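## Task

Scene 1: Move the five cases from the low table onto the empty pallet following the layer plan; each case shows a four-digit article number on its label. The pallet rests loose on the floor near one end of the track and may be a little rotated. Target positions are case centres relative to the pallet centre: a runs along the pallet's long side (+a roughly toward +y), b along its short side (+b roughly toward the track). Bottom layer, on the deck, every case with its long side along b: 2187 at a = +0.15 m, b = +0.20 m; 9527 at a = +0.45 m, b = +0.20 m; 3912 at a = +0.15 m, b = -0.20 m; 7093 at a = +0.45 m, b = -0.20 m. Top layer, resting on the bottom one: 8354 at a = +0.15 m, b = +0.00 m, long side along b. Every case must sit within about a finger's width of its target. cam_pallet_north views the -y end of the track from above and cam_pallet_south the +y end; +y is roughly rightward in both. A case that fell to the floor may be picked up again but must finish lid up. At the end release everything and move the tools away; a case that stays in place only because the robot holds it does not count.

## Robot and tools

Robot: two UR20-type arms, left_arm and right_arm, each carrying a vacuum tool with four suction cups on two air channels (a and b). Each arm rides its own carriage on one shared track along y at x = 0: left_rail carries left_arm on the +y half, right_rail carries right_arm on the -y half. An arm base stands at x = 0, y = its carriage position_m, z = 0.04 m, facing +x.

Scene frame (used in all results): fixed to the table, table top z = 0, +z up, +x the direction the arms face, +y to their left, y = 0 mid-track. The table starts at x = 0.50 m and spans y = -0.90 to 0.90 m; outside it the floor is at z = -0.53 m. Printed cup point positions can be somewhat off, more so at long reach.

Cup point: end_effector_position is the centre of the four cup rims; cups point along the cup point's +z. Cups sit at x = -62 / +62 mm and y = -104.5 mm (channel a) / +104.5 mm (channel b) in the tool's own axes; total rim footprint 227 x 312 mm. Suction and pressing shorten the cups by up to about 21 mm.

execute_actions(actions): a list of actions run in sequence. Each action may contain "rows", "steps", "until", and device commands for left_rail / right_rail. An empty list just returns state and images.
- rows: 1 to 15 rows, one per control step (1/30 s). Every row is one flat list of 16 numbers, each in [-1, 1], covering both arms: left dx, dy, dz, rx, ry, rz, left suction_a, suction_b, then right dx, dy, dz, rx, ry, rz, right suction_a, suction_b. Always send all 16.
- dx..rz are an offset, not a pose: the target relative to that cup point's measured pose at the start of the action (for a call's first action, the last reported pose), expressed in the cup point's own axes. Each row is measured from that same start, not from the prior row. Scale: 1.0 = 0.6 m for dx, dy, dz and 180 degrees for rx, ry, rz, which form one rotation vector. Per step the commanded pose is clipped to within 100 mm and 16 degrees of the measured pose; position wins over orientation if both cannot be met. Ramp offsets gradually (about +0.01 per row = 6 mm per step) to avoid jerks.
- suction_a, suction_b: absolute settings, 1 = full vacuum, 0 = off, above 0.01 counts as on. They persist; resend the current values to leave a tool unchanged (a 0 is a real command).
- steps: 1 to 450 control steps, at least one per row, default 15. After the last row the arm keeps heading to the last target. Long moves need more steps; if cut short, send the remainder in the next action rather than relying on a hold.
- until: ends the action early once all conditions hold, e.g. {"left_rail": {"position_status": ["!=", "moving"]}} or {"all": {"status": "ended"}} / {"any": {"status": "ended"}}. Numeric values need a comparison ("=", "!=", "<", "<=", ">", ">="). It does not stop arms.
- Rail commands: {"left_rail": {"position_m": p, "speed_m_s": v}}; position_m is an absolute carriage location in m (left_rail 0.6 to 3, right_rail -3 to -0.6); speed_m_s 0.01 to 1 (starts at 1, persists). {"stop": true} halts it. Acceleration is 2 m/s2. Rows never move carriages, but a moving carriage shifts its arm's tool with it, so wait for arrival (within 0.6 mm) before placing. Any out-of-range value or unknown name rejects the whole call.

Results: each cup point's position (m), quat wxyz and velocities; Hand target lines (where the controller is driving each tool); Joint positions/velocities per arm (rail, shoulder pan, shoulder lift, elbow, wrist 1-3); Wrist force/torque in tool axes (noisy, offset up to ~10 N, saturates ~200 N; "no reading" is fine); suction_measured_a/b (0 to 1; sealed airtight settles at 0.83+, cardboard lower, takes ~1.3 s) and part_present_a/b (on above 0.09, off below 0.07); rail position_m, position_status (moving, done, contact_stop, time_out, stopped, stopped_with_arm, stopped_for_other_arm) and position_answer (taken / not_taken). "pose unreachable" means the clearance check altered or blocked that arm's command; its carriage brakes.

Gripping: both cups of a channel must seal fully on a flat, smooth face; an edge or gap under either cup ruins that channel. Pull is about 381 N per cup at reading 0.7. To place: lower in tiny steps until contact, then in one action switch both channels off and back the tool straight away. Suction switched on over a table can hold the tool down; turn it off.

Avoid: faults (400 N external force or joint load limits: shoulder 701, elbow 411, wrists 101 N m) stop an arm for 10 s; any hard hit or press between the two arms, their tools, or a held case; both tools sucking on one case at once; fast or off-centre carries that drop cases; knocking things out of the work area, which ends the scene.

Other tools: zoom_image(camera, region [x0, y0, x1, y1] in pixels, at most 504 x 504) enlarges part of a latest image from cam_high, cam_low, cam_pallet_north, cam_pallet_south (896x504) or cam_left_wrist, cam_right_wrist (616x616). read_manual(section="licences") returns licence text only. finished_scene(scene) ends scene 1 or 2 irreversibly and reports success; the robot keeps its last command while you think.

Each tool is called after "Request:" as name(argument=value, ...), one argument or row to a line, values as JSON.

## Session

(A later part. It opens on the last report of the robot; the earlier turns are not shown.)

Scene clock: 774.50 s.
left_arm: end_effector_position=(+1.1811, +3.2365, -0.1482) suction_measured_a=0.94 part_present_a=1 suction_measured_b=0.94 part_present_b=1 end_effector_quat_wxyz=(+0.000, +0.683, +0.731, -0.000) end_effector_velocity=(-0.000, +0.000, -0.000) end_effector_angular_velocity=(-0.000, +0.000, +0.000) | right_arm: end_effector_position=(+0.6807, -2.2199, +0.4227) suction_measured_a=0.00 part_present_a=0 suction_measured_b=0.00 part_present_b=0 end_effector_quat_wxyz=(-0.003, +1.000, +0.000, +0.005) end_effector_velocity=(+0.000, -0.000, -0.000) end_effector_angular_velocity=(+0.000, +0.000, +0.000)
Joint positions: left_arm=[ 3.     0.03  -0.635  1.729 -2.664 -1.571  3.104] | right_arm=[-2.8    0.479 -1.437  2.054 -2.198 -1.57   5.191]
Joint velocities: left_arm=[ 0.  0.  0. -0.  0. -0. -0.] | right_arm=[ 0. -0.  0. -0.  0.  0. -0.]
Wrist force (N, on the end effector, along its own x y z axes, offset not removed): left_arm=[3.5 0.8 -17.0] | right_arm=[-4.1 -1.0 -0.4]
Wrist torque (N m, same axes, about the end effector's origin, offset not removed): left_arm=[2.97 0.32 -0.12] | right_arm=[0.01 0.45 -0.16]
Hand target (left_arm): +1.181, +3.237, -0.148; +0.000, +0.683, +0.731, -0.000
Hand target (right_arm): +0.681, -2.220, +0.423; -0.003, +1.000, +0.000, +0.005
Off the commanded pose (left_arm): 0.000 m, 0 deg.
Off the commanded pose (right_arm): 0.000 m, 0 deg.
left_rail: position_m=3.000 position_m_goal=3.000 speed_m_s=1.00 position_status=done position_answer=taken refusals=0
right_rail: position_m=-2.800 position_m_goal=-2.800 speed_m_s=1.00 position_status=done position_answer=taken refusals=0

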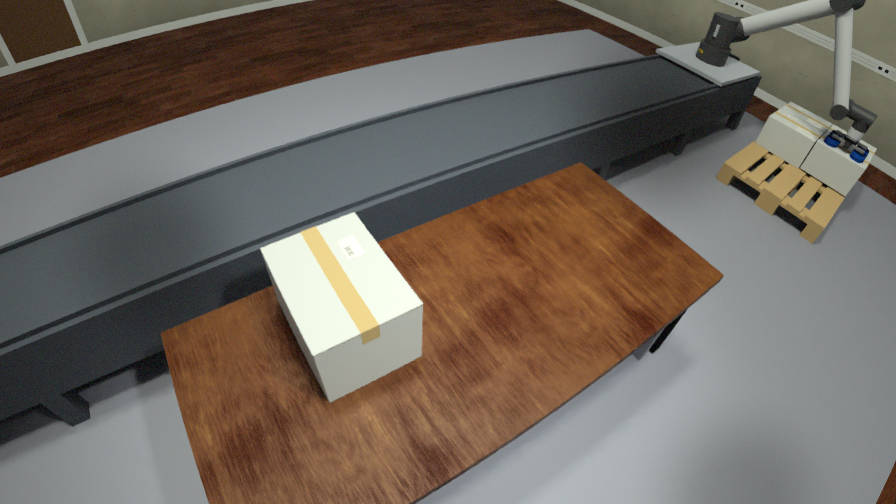

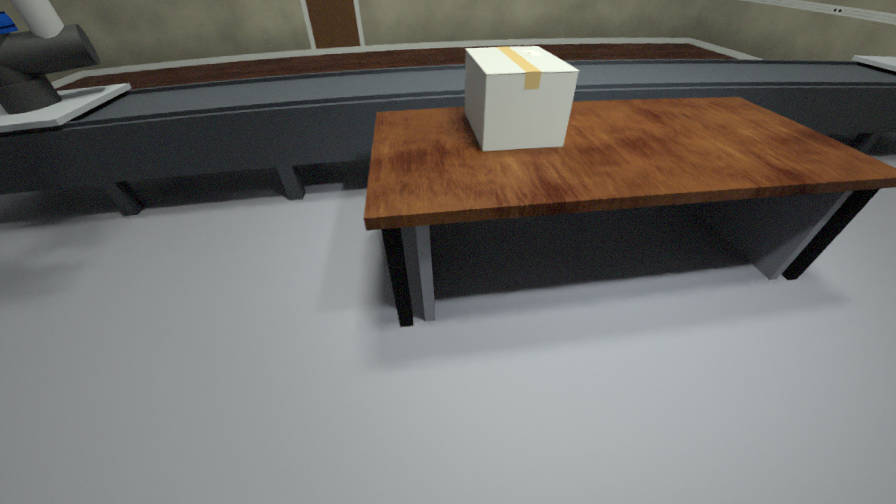

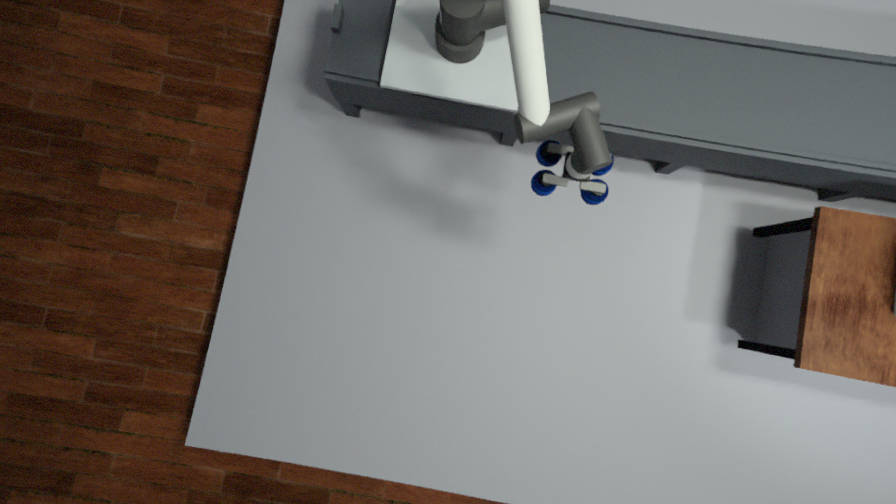

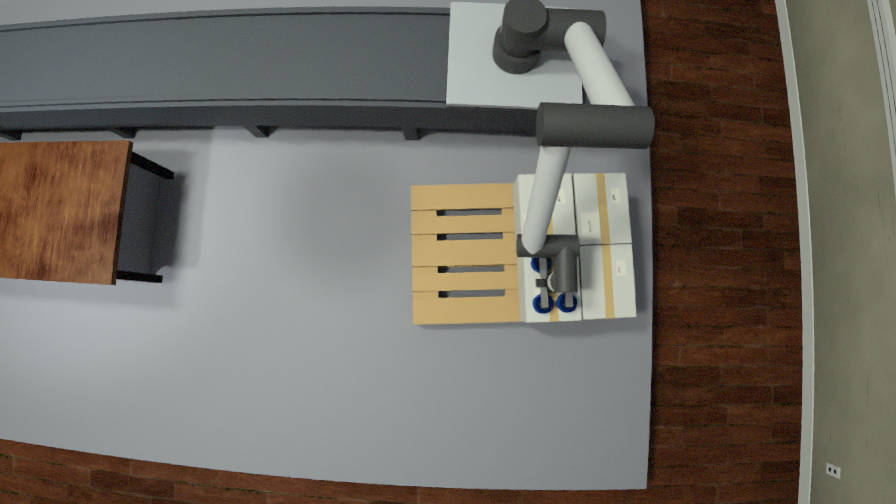

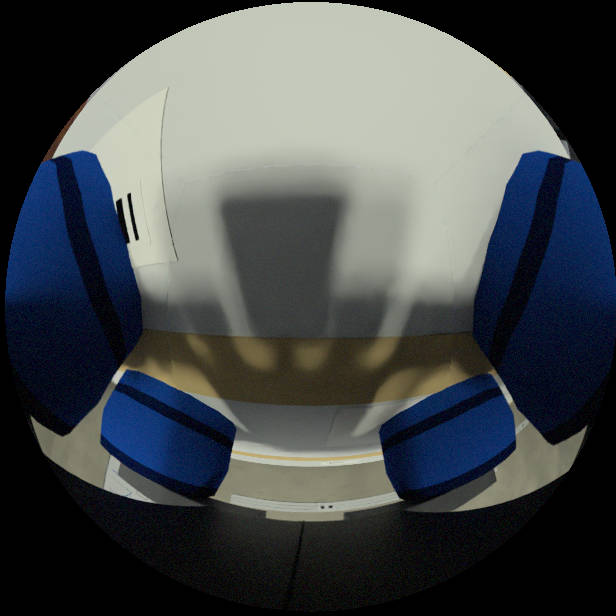

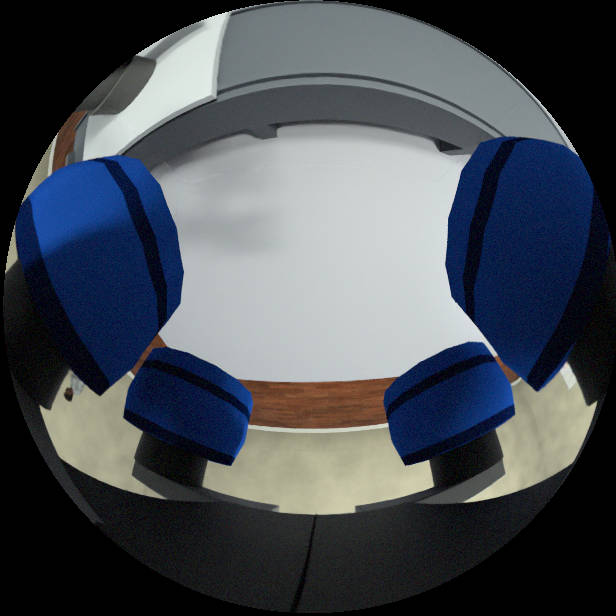

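Request:
execute_actions(
  actions=[
    {"rows":[[0,0,0.003,0,0,0,1,1,0,0,0,0,0,0,0,0],[0,0,0.006,0,0,0,1,1,0,0,0,0,0,0,0,0],[0,0,0.009,0,0,0,1,1,0,0,0,0,0,0,0,0],[0,0,0.012,0,0,0,1,1,0,0,0,0,0,0,0,0],[0,0,0.0145,0,0,0,1,1,0,0,0,0,0,0,0,0]],"steps":9},
    {"rows":[[0,0,0,0,0,0,0,0,0,0,0,0,0,0,0,0],[0,0,-0.003,0,0,0,0,0,0,0,0,0,0,0,0,0],[0,0,-0.006,0,0,0,0,0,0,0,0,0,0,0,0,0],[0,0,-0.010,0,0,0,0,0,0,0,0,0,0,0,0,0],[0,0,-0.015,0,0,0,0,0,0,0,0,0,0,0,0,0],[0,0,-0.022,0,0,0,0,0,0,0,0,0,0,0,0,0],[0,0,-0.032,0,0,0,0,0,0,0,0,0,0,0,0,0],[0,0,-0.045,0,0,0,0,0,0,0,0,0,0,0,0,0],[0,0,-0.06,0,0,0,0,0,0,0,0,0,0,0,0,0],[0,0,-0.08,0,0,0,0,0,0,0,0,0,0,0,0,0],[0,0,-0.10,0,0,0,0,0,0,0,0,0,0,0,0,0],[0,0,-0.12,0,0,0,0,0,0,0,0,0,0,0,0,0],[0,0,-0.145,0,0,0,0,0,0,0,0,0,0,0,0,0],[0,0,-0.17,0,0,0,0,0,0,0,0,0,0,0,0,0],[0,0,-0.2,0,0,0,0,0,0,0,0,0,0,0,0,0]],"steps":15},
  ],
)

Scene clock: 784.50 s.
left_arm: end_effector_position=(+1.1807, +3.2367, -0.1027) suction_measured_a=0.00 part_present_a=0 suction_measured_b=0.00 part_present_b=0 end_effector_quat_wxyz=(-0.000, +0.683, +0.731, -0.001) end_effector_velocity=(+0.005, +0.001, +0.316) end_effector_angular_velocity=(+0.000, -0.008, -0.000) | right_arm: end_effector_position=(+0.6807, -2.2199, +0.4227) suction_measured_a=0.00 part_present_a=0 suction_measured_b=0.00 part_present_b=0 end_effector_quat_wxyz=(-0.003, +1.000, +0.000, +0.005) end_effector_velocity=(-0.000, +0.000, -0.000) end_effector_angular_velocity=(-0.000, +0.000, -0.000)
Joint positions: left_arm=[ 3.     0.03  -0.682  1.737 -2.624 -1.571  3.104] | right_arm=[-2.8    0.479 -1.437  2.054 -2.198 -1.57   5.191]
Joint velocities: left_arm=[ 0.     0.001 -0.32   0.04   0.272 -0.     0.001] | right_arm=[ 0.  0.  0.  0.  0. -0.  0.]
Wrist force (N, on the end effector, along its own x y z axes, offset not removed): left_arm=[3.2 -1.2 4.8] | right_arm=[-2.3 -4.5 0.2]
Wrist torque (N m, same axes, about the end effector's origin, offset not removed): left_arm=[-0.88 -0.43 -0.08] | right_arm=[-0.58 0.34 -0.14]
Hand target (left_arm): +1.181, +3.237, -0.038; +0.000, +0.683, +0.731, +0.000
Hand target (right_arm): +0.681, -2.220, +0.423; -0.003, +1.000, +0.000, +0.005
Off the commanded pose (left_arm): 0.068 m, 0 deg.
Off the commanded pose (right_arm): 0.000 m, 0 deg.
left_rail: position_m=3.000 position_m_goal=3.000 speed_m_s=1.00 position_status=done position_answer=taken refusals=0
right_rail: position_m=-2.800 position_m_goal=-2.800 speed_m_s=1.00 position_status=done position_answer=taken refusals=0

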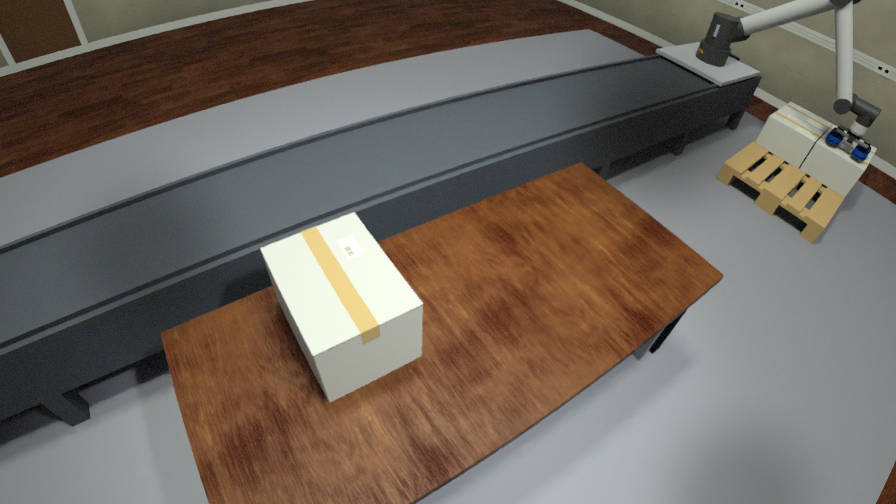

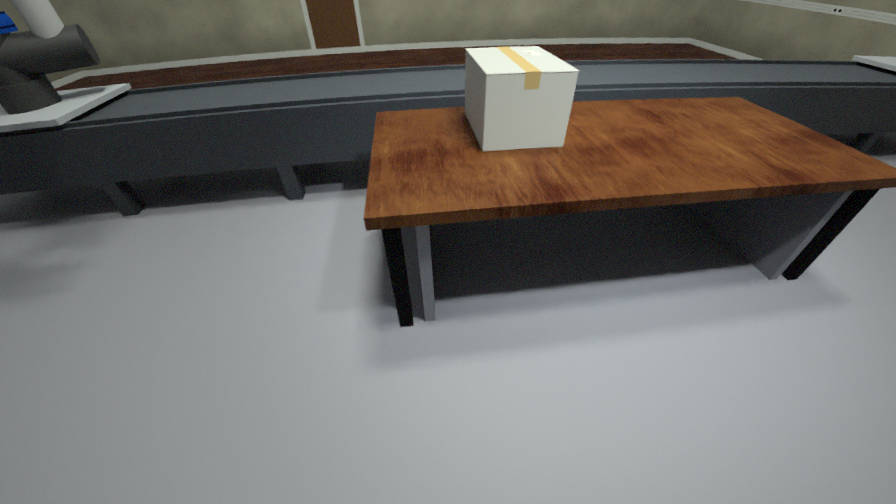

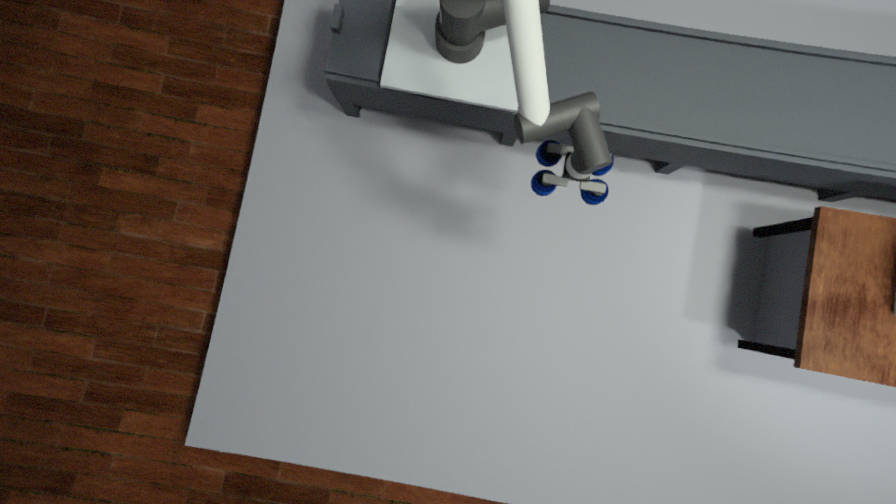

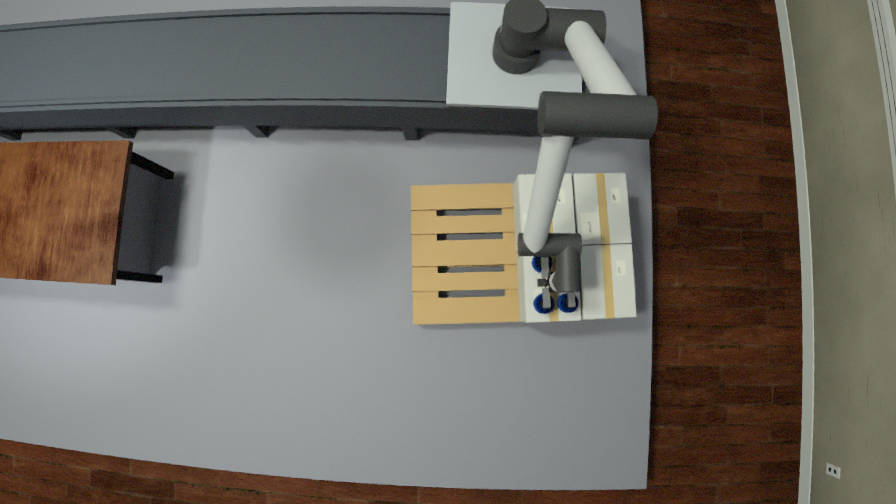

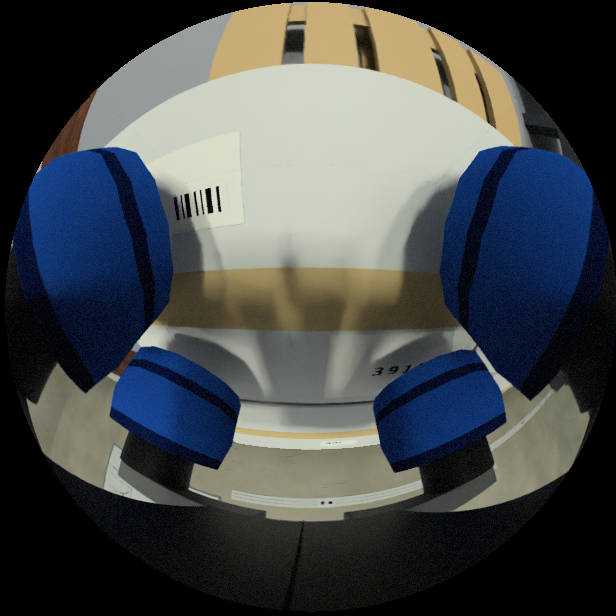

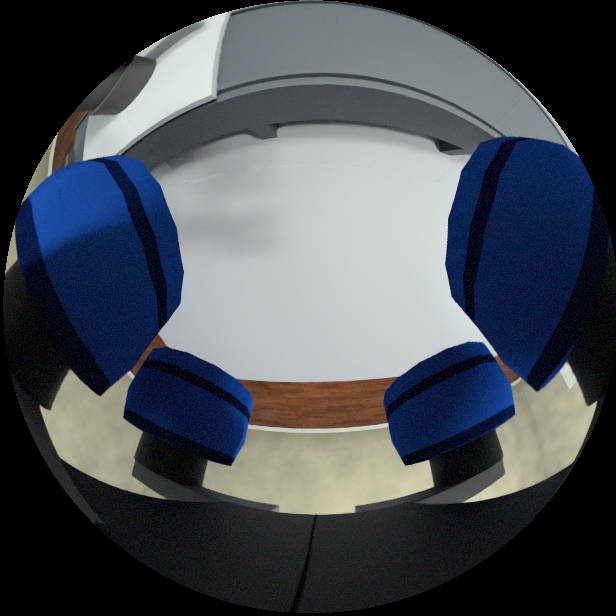

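Request:
execute_actions(
  actions=[
    {"left_rail":{"position_m":0.6},"rows":[[-0.01,-0.005,-0.14,0,0,0,0,0,0,0,0,0,0,0,0,0],[-0.03,-0.015,-0.17,0,0,0,0,0,0,0,0,0,0,0,0,0],[-0.06,-0.03,-0.21,0,0,0.004,0,0,0,0,0,0,0,0,0,0],[-0.10,-0.05,-0.26,0,0,0.008,0,0,0,0,0,0,0,0,0,0],[-0.15,-0.07,-0.32,0,0,0.012,0,0,0,0,0,0,0,0,0,0],[-0.22,-0.10,-0.39,0,0,0.016,0,0,0,0,0,0,0,0,0,0],[-0.30,-0.14,-0.46,0,0,0.02,0,0,0,0,0,0,0,0,0,0],[-0.40,-0.18,-0.53,0,0,0.022,0,0,0,0,0,0,0,0,0,0],[-0.55,-0.25,-0.61,0,0,0.022,0,0,0,0,0,0,0,0,0,0],[-0.70,-0.30,-0.66,0,0,0.022,0,0,0,0,0,0,0,0,0,0]],"steps":38},
    {"rows":[[-1.0,-0.42,-0.03,0,0,0,0,0,0,0,0,0,0,0,0,0]],"steps":40},
  ],
)

Scene clock: 796.07 s.
left_arm: end_effector_position=(+0.7994, -0.0007, +0.2894) suction_measured_a=0.00 part_present_a=0 suction_measured_b=0.00 part_present_b=0 end_effector_quat_wxyz=(+0.001, +0.709, +0.705, -0.001) end_effector_velocity=(-0.123, -1.021, +0.004) end_effector_angular_velocity=(+0.003, -0.002, +0.003) | right_arm: end_effector_position=(+0.6807, -2.2199, +0.4227) suction_measured_a=0.00 part_present_a=0 suction_measured_b=0.00 part_present_b=0 end_effector_quat_wxyz=(-0.003, +1.000, +0.000, +0.005) end_effector_velocity=(+0.000, -0.000, -0.000) end_effector_angular_velocity=(-0.000, +0.000, +0.000)
Joint positions: left_arm=[ 0.719 -0.92  -1.149  1.878 -2.303 -1.573  2.227] | right_arm=[-2.8    0.479 -1.437  2.054 -2.198 -1.57   5.191]
Joint velocities: left_arm=[-0.696 -0.28   0.112 -0.193  0.081  0.004 -0.283] | right_arm=[ 0. -0.  0.  0. -0.  0. -0.]
Wrist force (N, on the end effector, along its own x y z axes, offset not removed): left_arm=[-10.1 -3.4 0.7] | right_arm=[-4.4 -4.2 -1.1]
Wrist torque (N m, same axes, about the end effector's origin, offset not removed): left_arm=[-0.92 0.89 -0.22] | right_arm=[-0.44 0.49 -0.08]
Hand target (left_arm): +0.785, -0.080, +0.290; +0.001, +0.709, +0.706, -0.001
Hand target (right_arm): +0.681, -2.220, +0.423; -0.003, +1.000, +0.000, +0.005
Off the commanded pose (left_arm): 0.044 m, 0 deg.
Off the commanded pose (right_arm): 0.000 m, 0 deg.
left_rail: position_m=0.719 position_m_goal=0.600 speed_m_s=1.00 position_status=moving position_answer=taken refusals=0
right_rail: position_m=-2.800 position_m_goal=-2.800 speed_m_s=1.00 position_status=done position_answer=taken refusals=0

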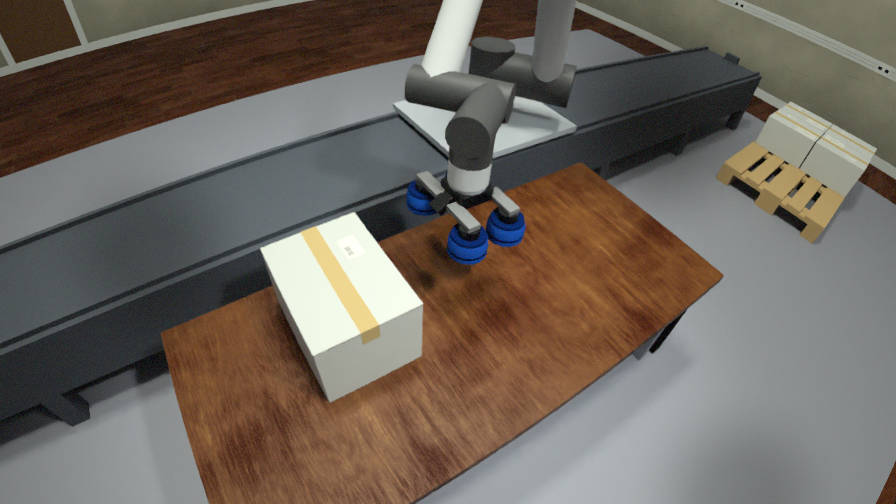

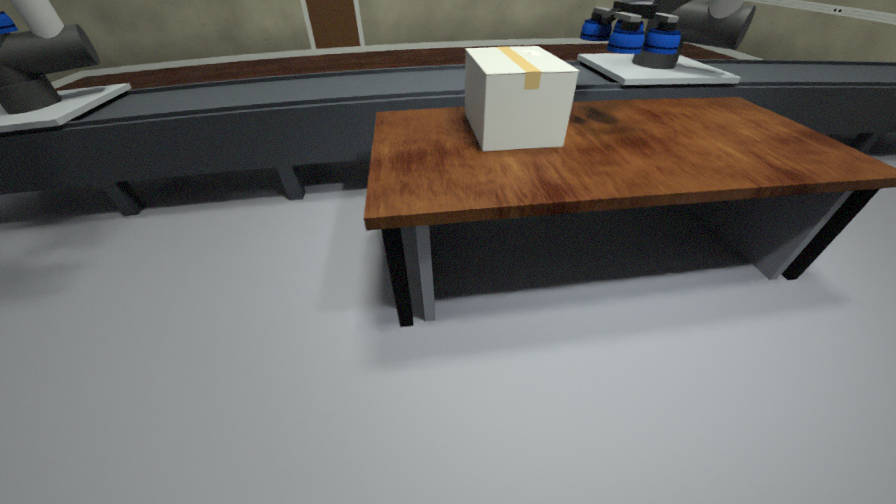

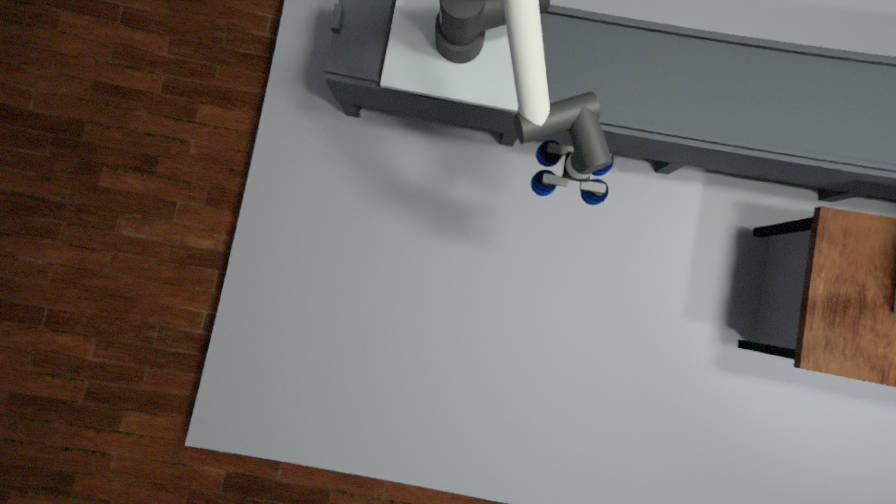

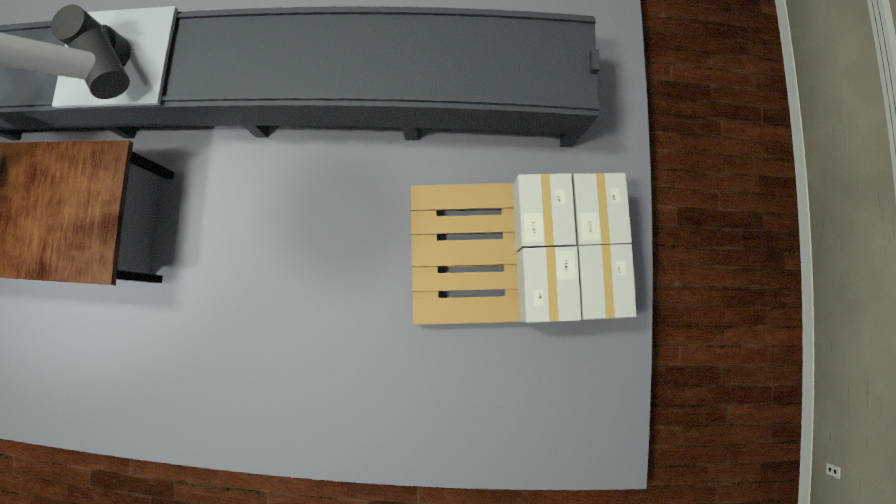

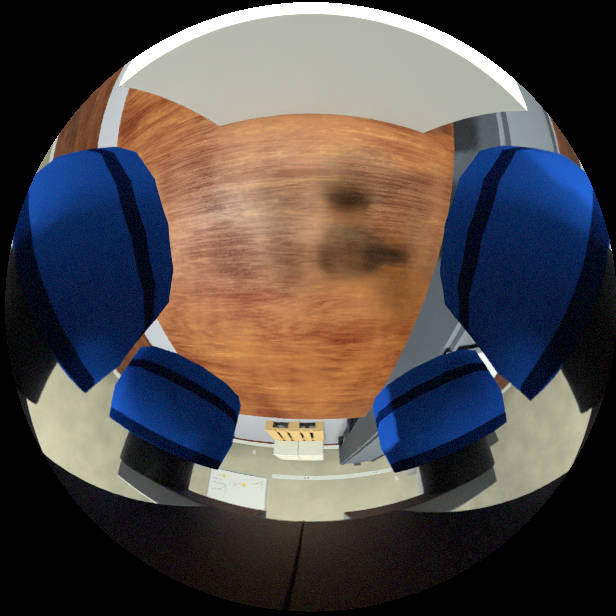

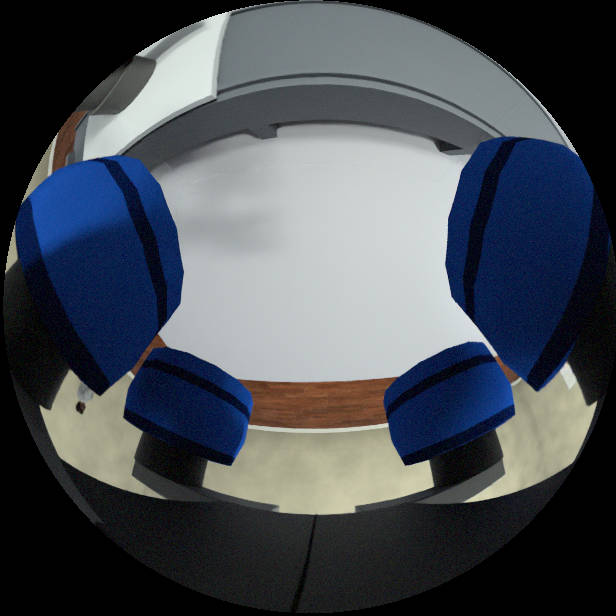

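Request:
execute_actions(
  actions=[],
)

Request:
zoom_image(
  camera="cam_pallet_south",
  region=[500, 160, 650, 335],
)

Scene clock: 798.20 s.
left_arm: end_effector_position=(+0.7851, -0.1599, +0.2896) suction_measured_a=0.00 part_present_a=0 suction_measured_b=0.00 part_present_b=0 end_effector_quat_wxyz=(+0.001, +0.709, +0.706, -0.001) end_effector_velocity=(+0.000, -0.000, -0.000) end_effector_angular_velocity=(+0.000, +0.000, -0.000) | right_arm: end_effector_position=(+0.6807, -2.2199, +0.4227) suction_measured_a=0.00 part_present_a=0 suction_measured_b=0.00 part_present_b=0 end_effector_quat_wxyz=(-0.003, +1.000, +0.000, +0.005) end_effector_velocity=(+0.000, +0.000, -0.000) end_effector_angular_velocity=(-0.000, +0.000, -0.000)
Joint positions: left_arm=[ 0.6   -0.954 -1.133  1.851 -2.291 -1.572  2.192] | right_arm=[-2.8    0.479 -1.437  2.054 -2.198 -1.57   5.191]
Joint velocities: left_arm=[ 0. -0.  0. -0. -0.  0.  0.] | right_arm=[ 0.  0.  0.  0. -0.  0.  0.]
Wrist force (N, on the end effector, along its own x y z axes, offset not removed): left_arm=[1.7 -2.7 4.6] | right_arm=[-4.1 0.7 -2.9]
Wrist torque (N m, same axes, about the end effector's origin, offset not removed): left_arm=[-0.98 -0.01 0.03] | right_arm=[0.21 0.58 -0.08]
Hand target (left_arm): +0.785, -0.160, +0.290; +0.001, +0.709, +0.706, -0.001
Hand target (right_arm): +0.681, -2.220, +0.423; -0.003, +1.000, +0.000, +0.005
Off the commanded pose (left_arm): 0.003 m, 0 deg.
Off the commanded pose (right_arm): 0.000 m, 0 deg.
left_rail: position_m=0.600 position_m_goal=0.600 speed_m_s=1.00 position_status=done position_answer=taken refusals=0
right_rail: position_m=-2.800 position_m_goal=-2.800 speed_m_s=1.00 position_status=done position_answer=taken refusals=0

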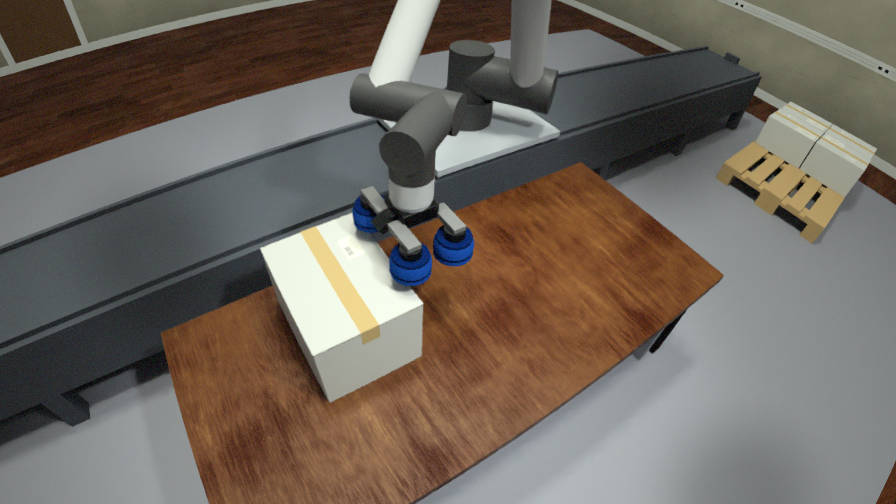

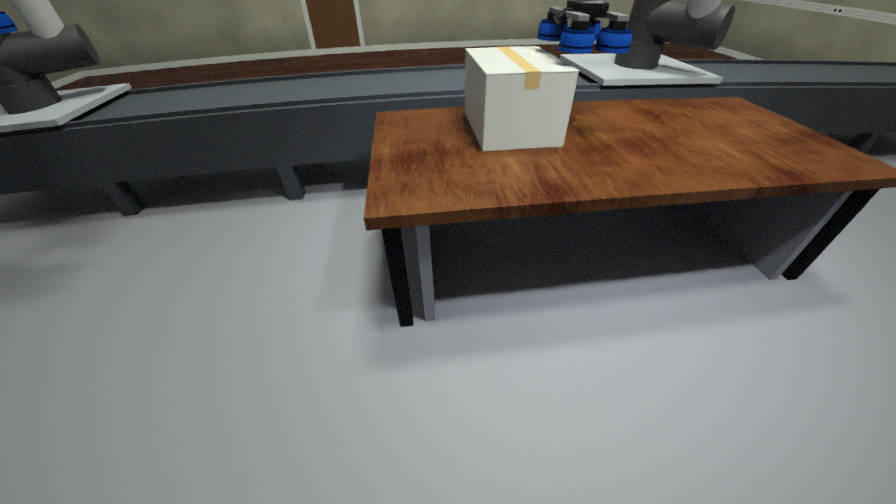

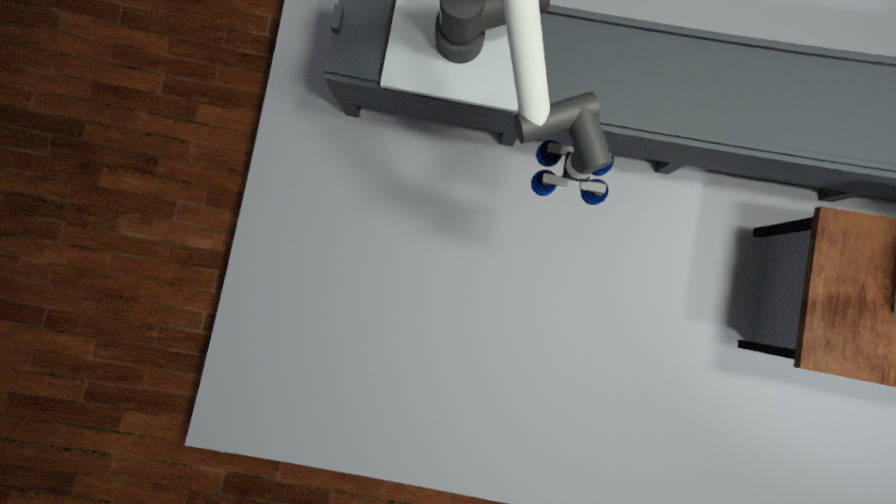

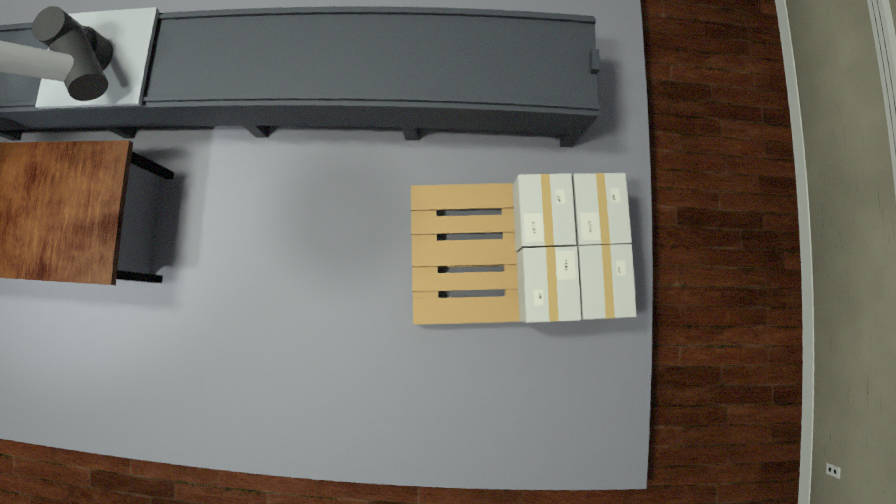

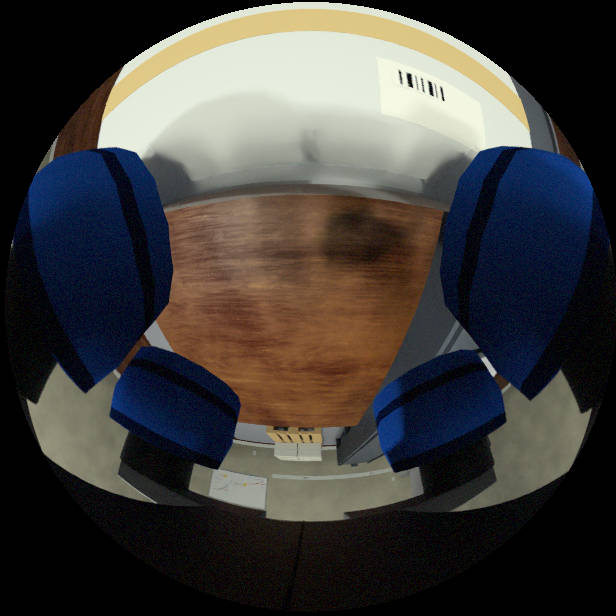

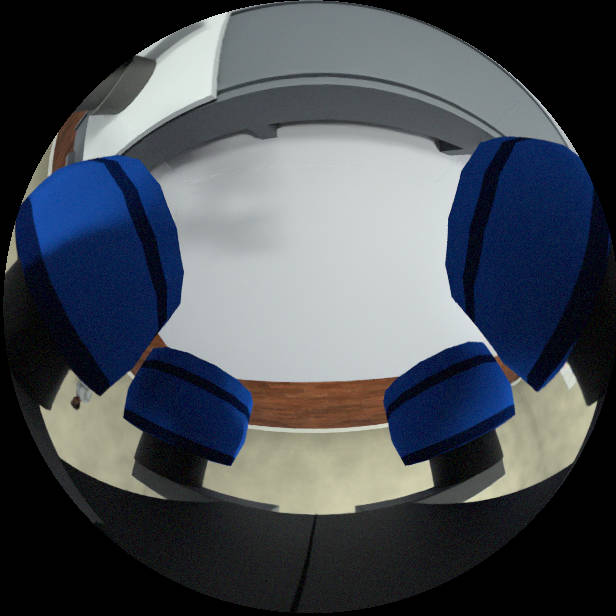

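Region (500, 160, 650, 335) of cam_pallet_south's 896x504 image, scaled by 2.880, with more detail than that image has; it fills the left 432 columns of this view, and the rest is white.

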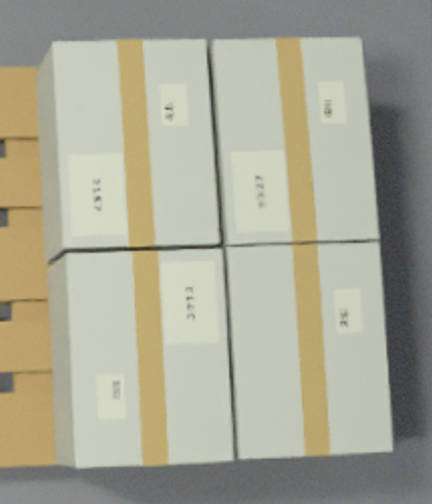

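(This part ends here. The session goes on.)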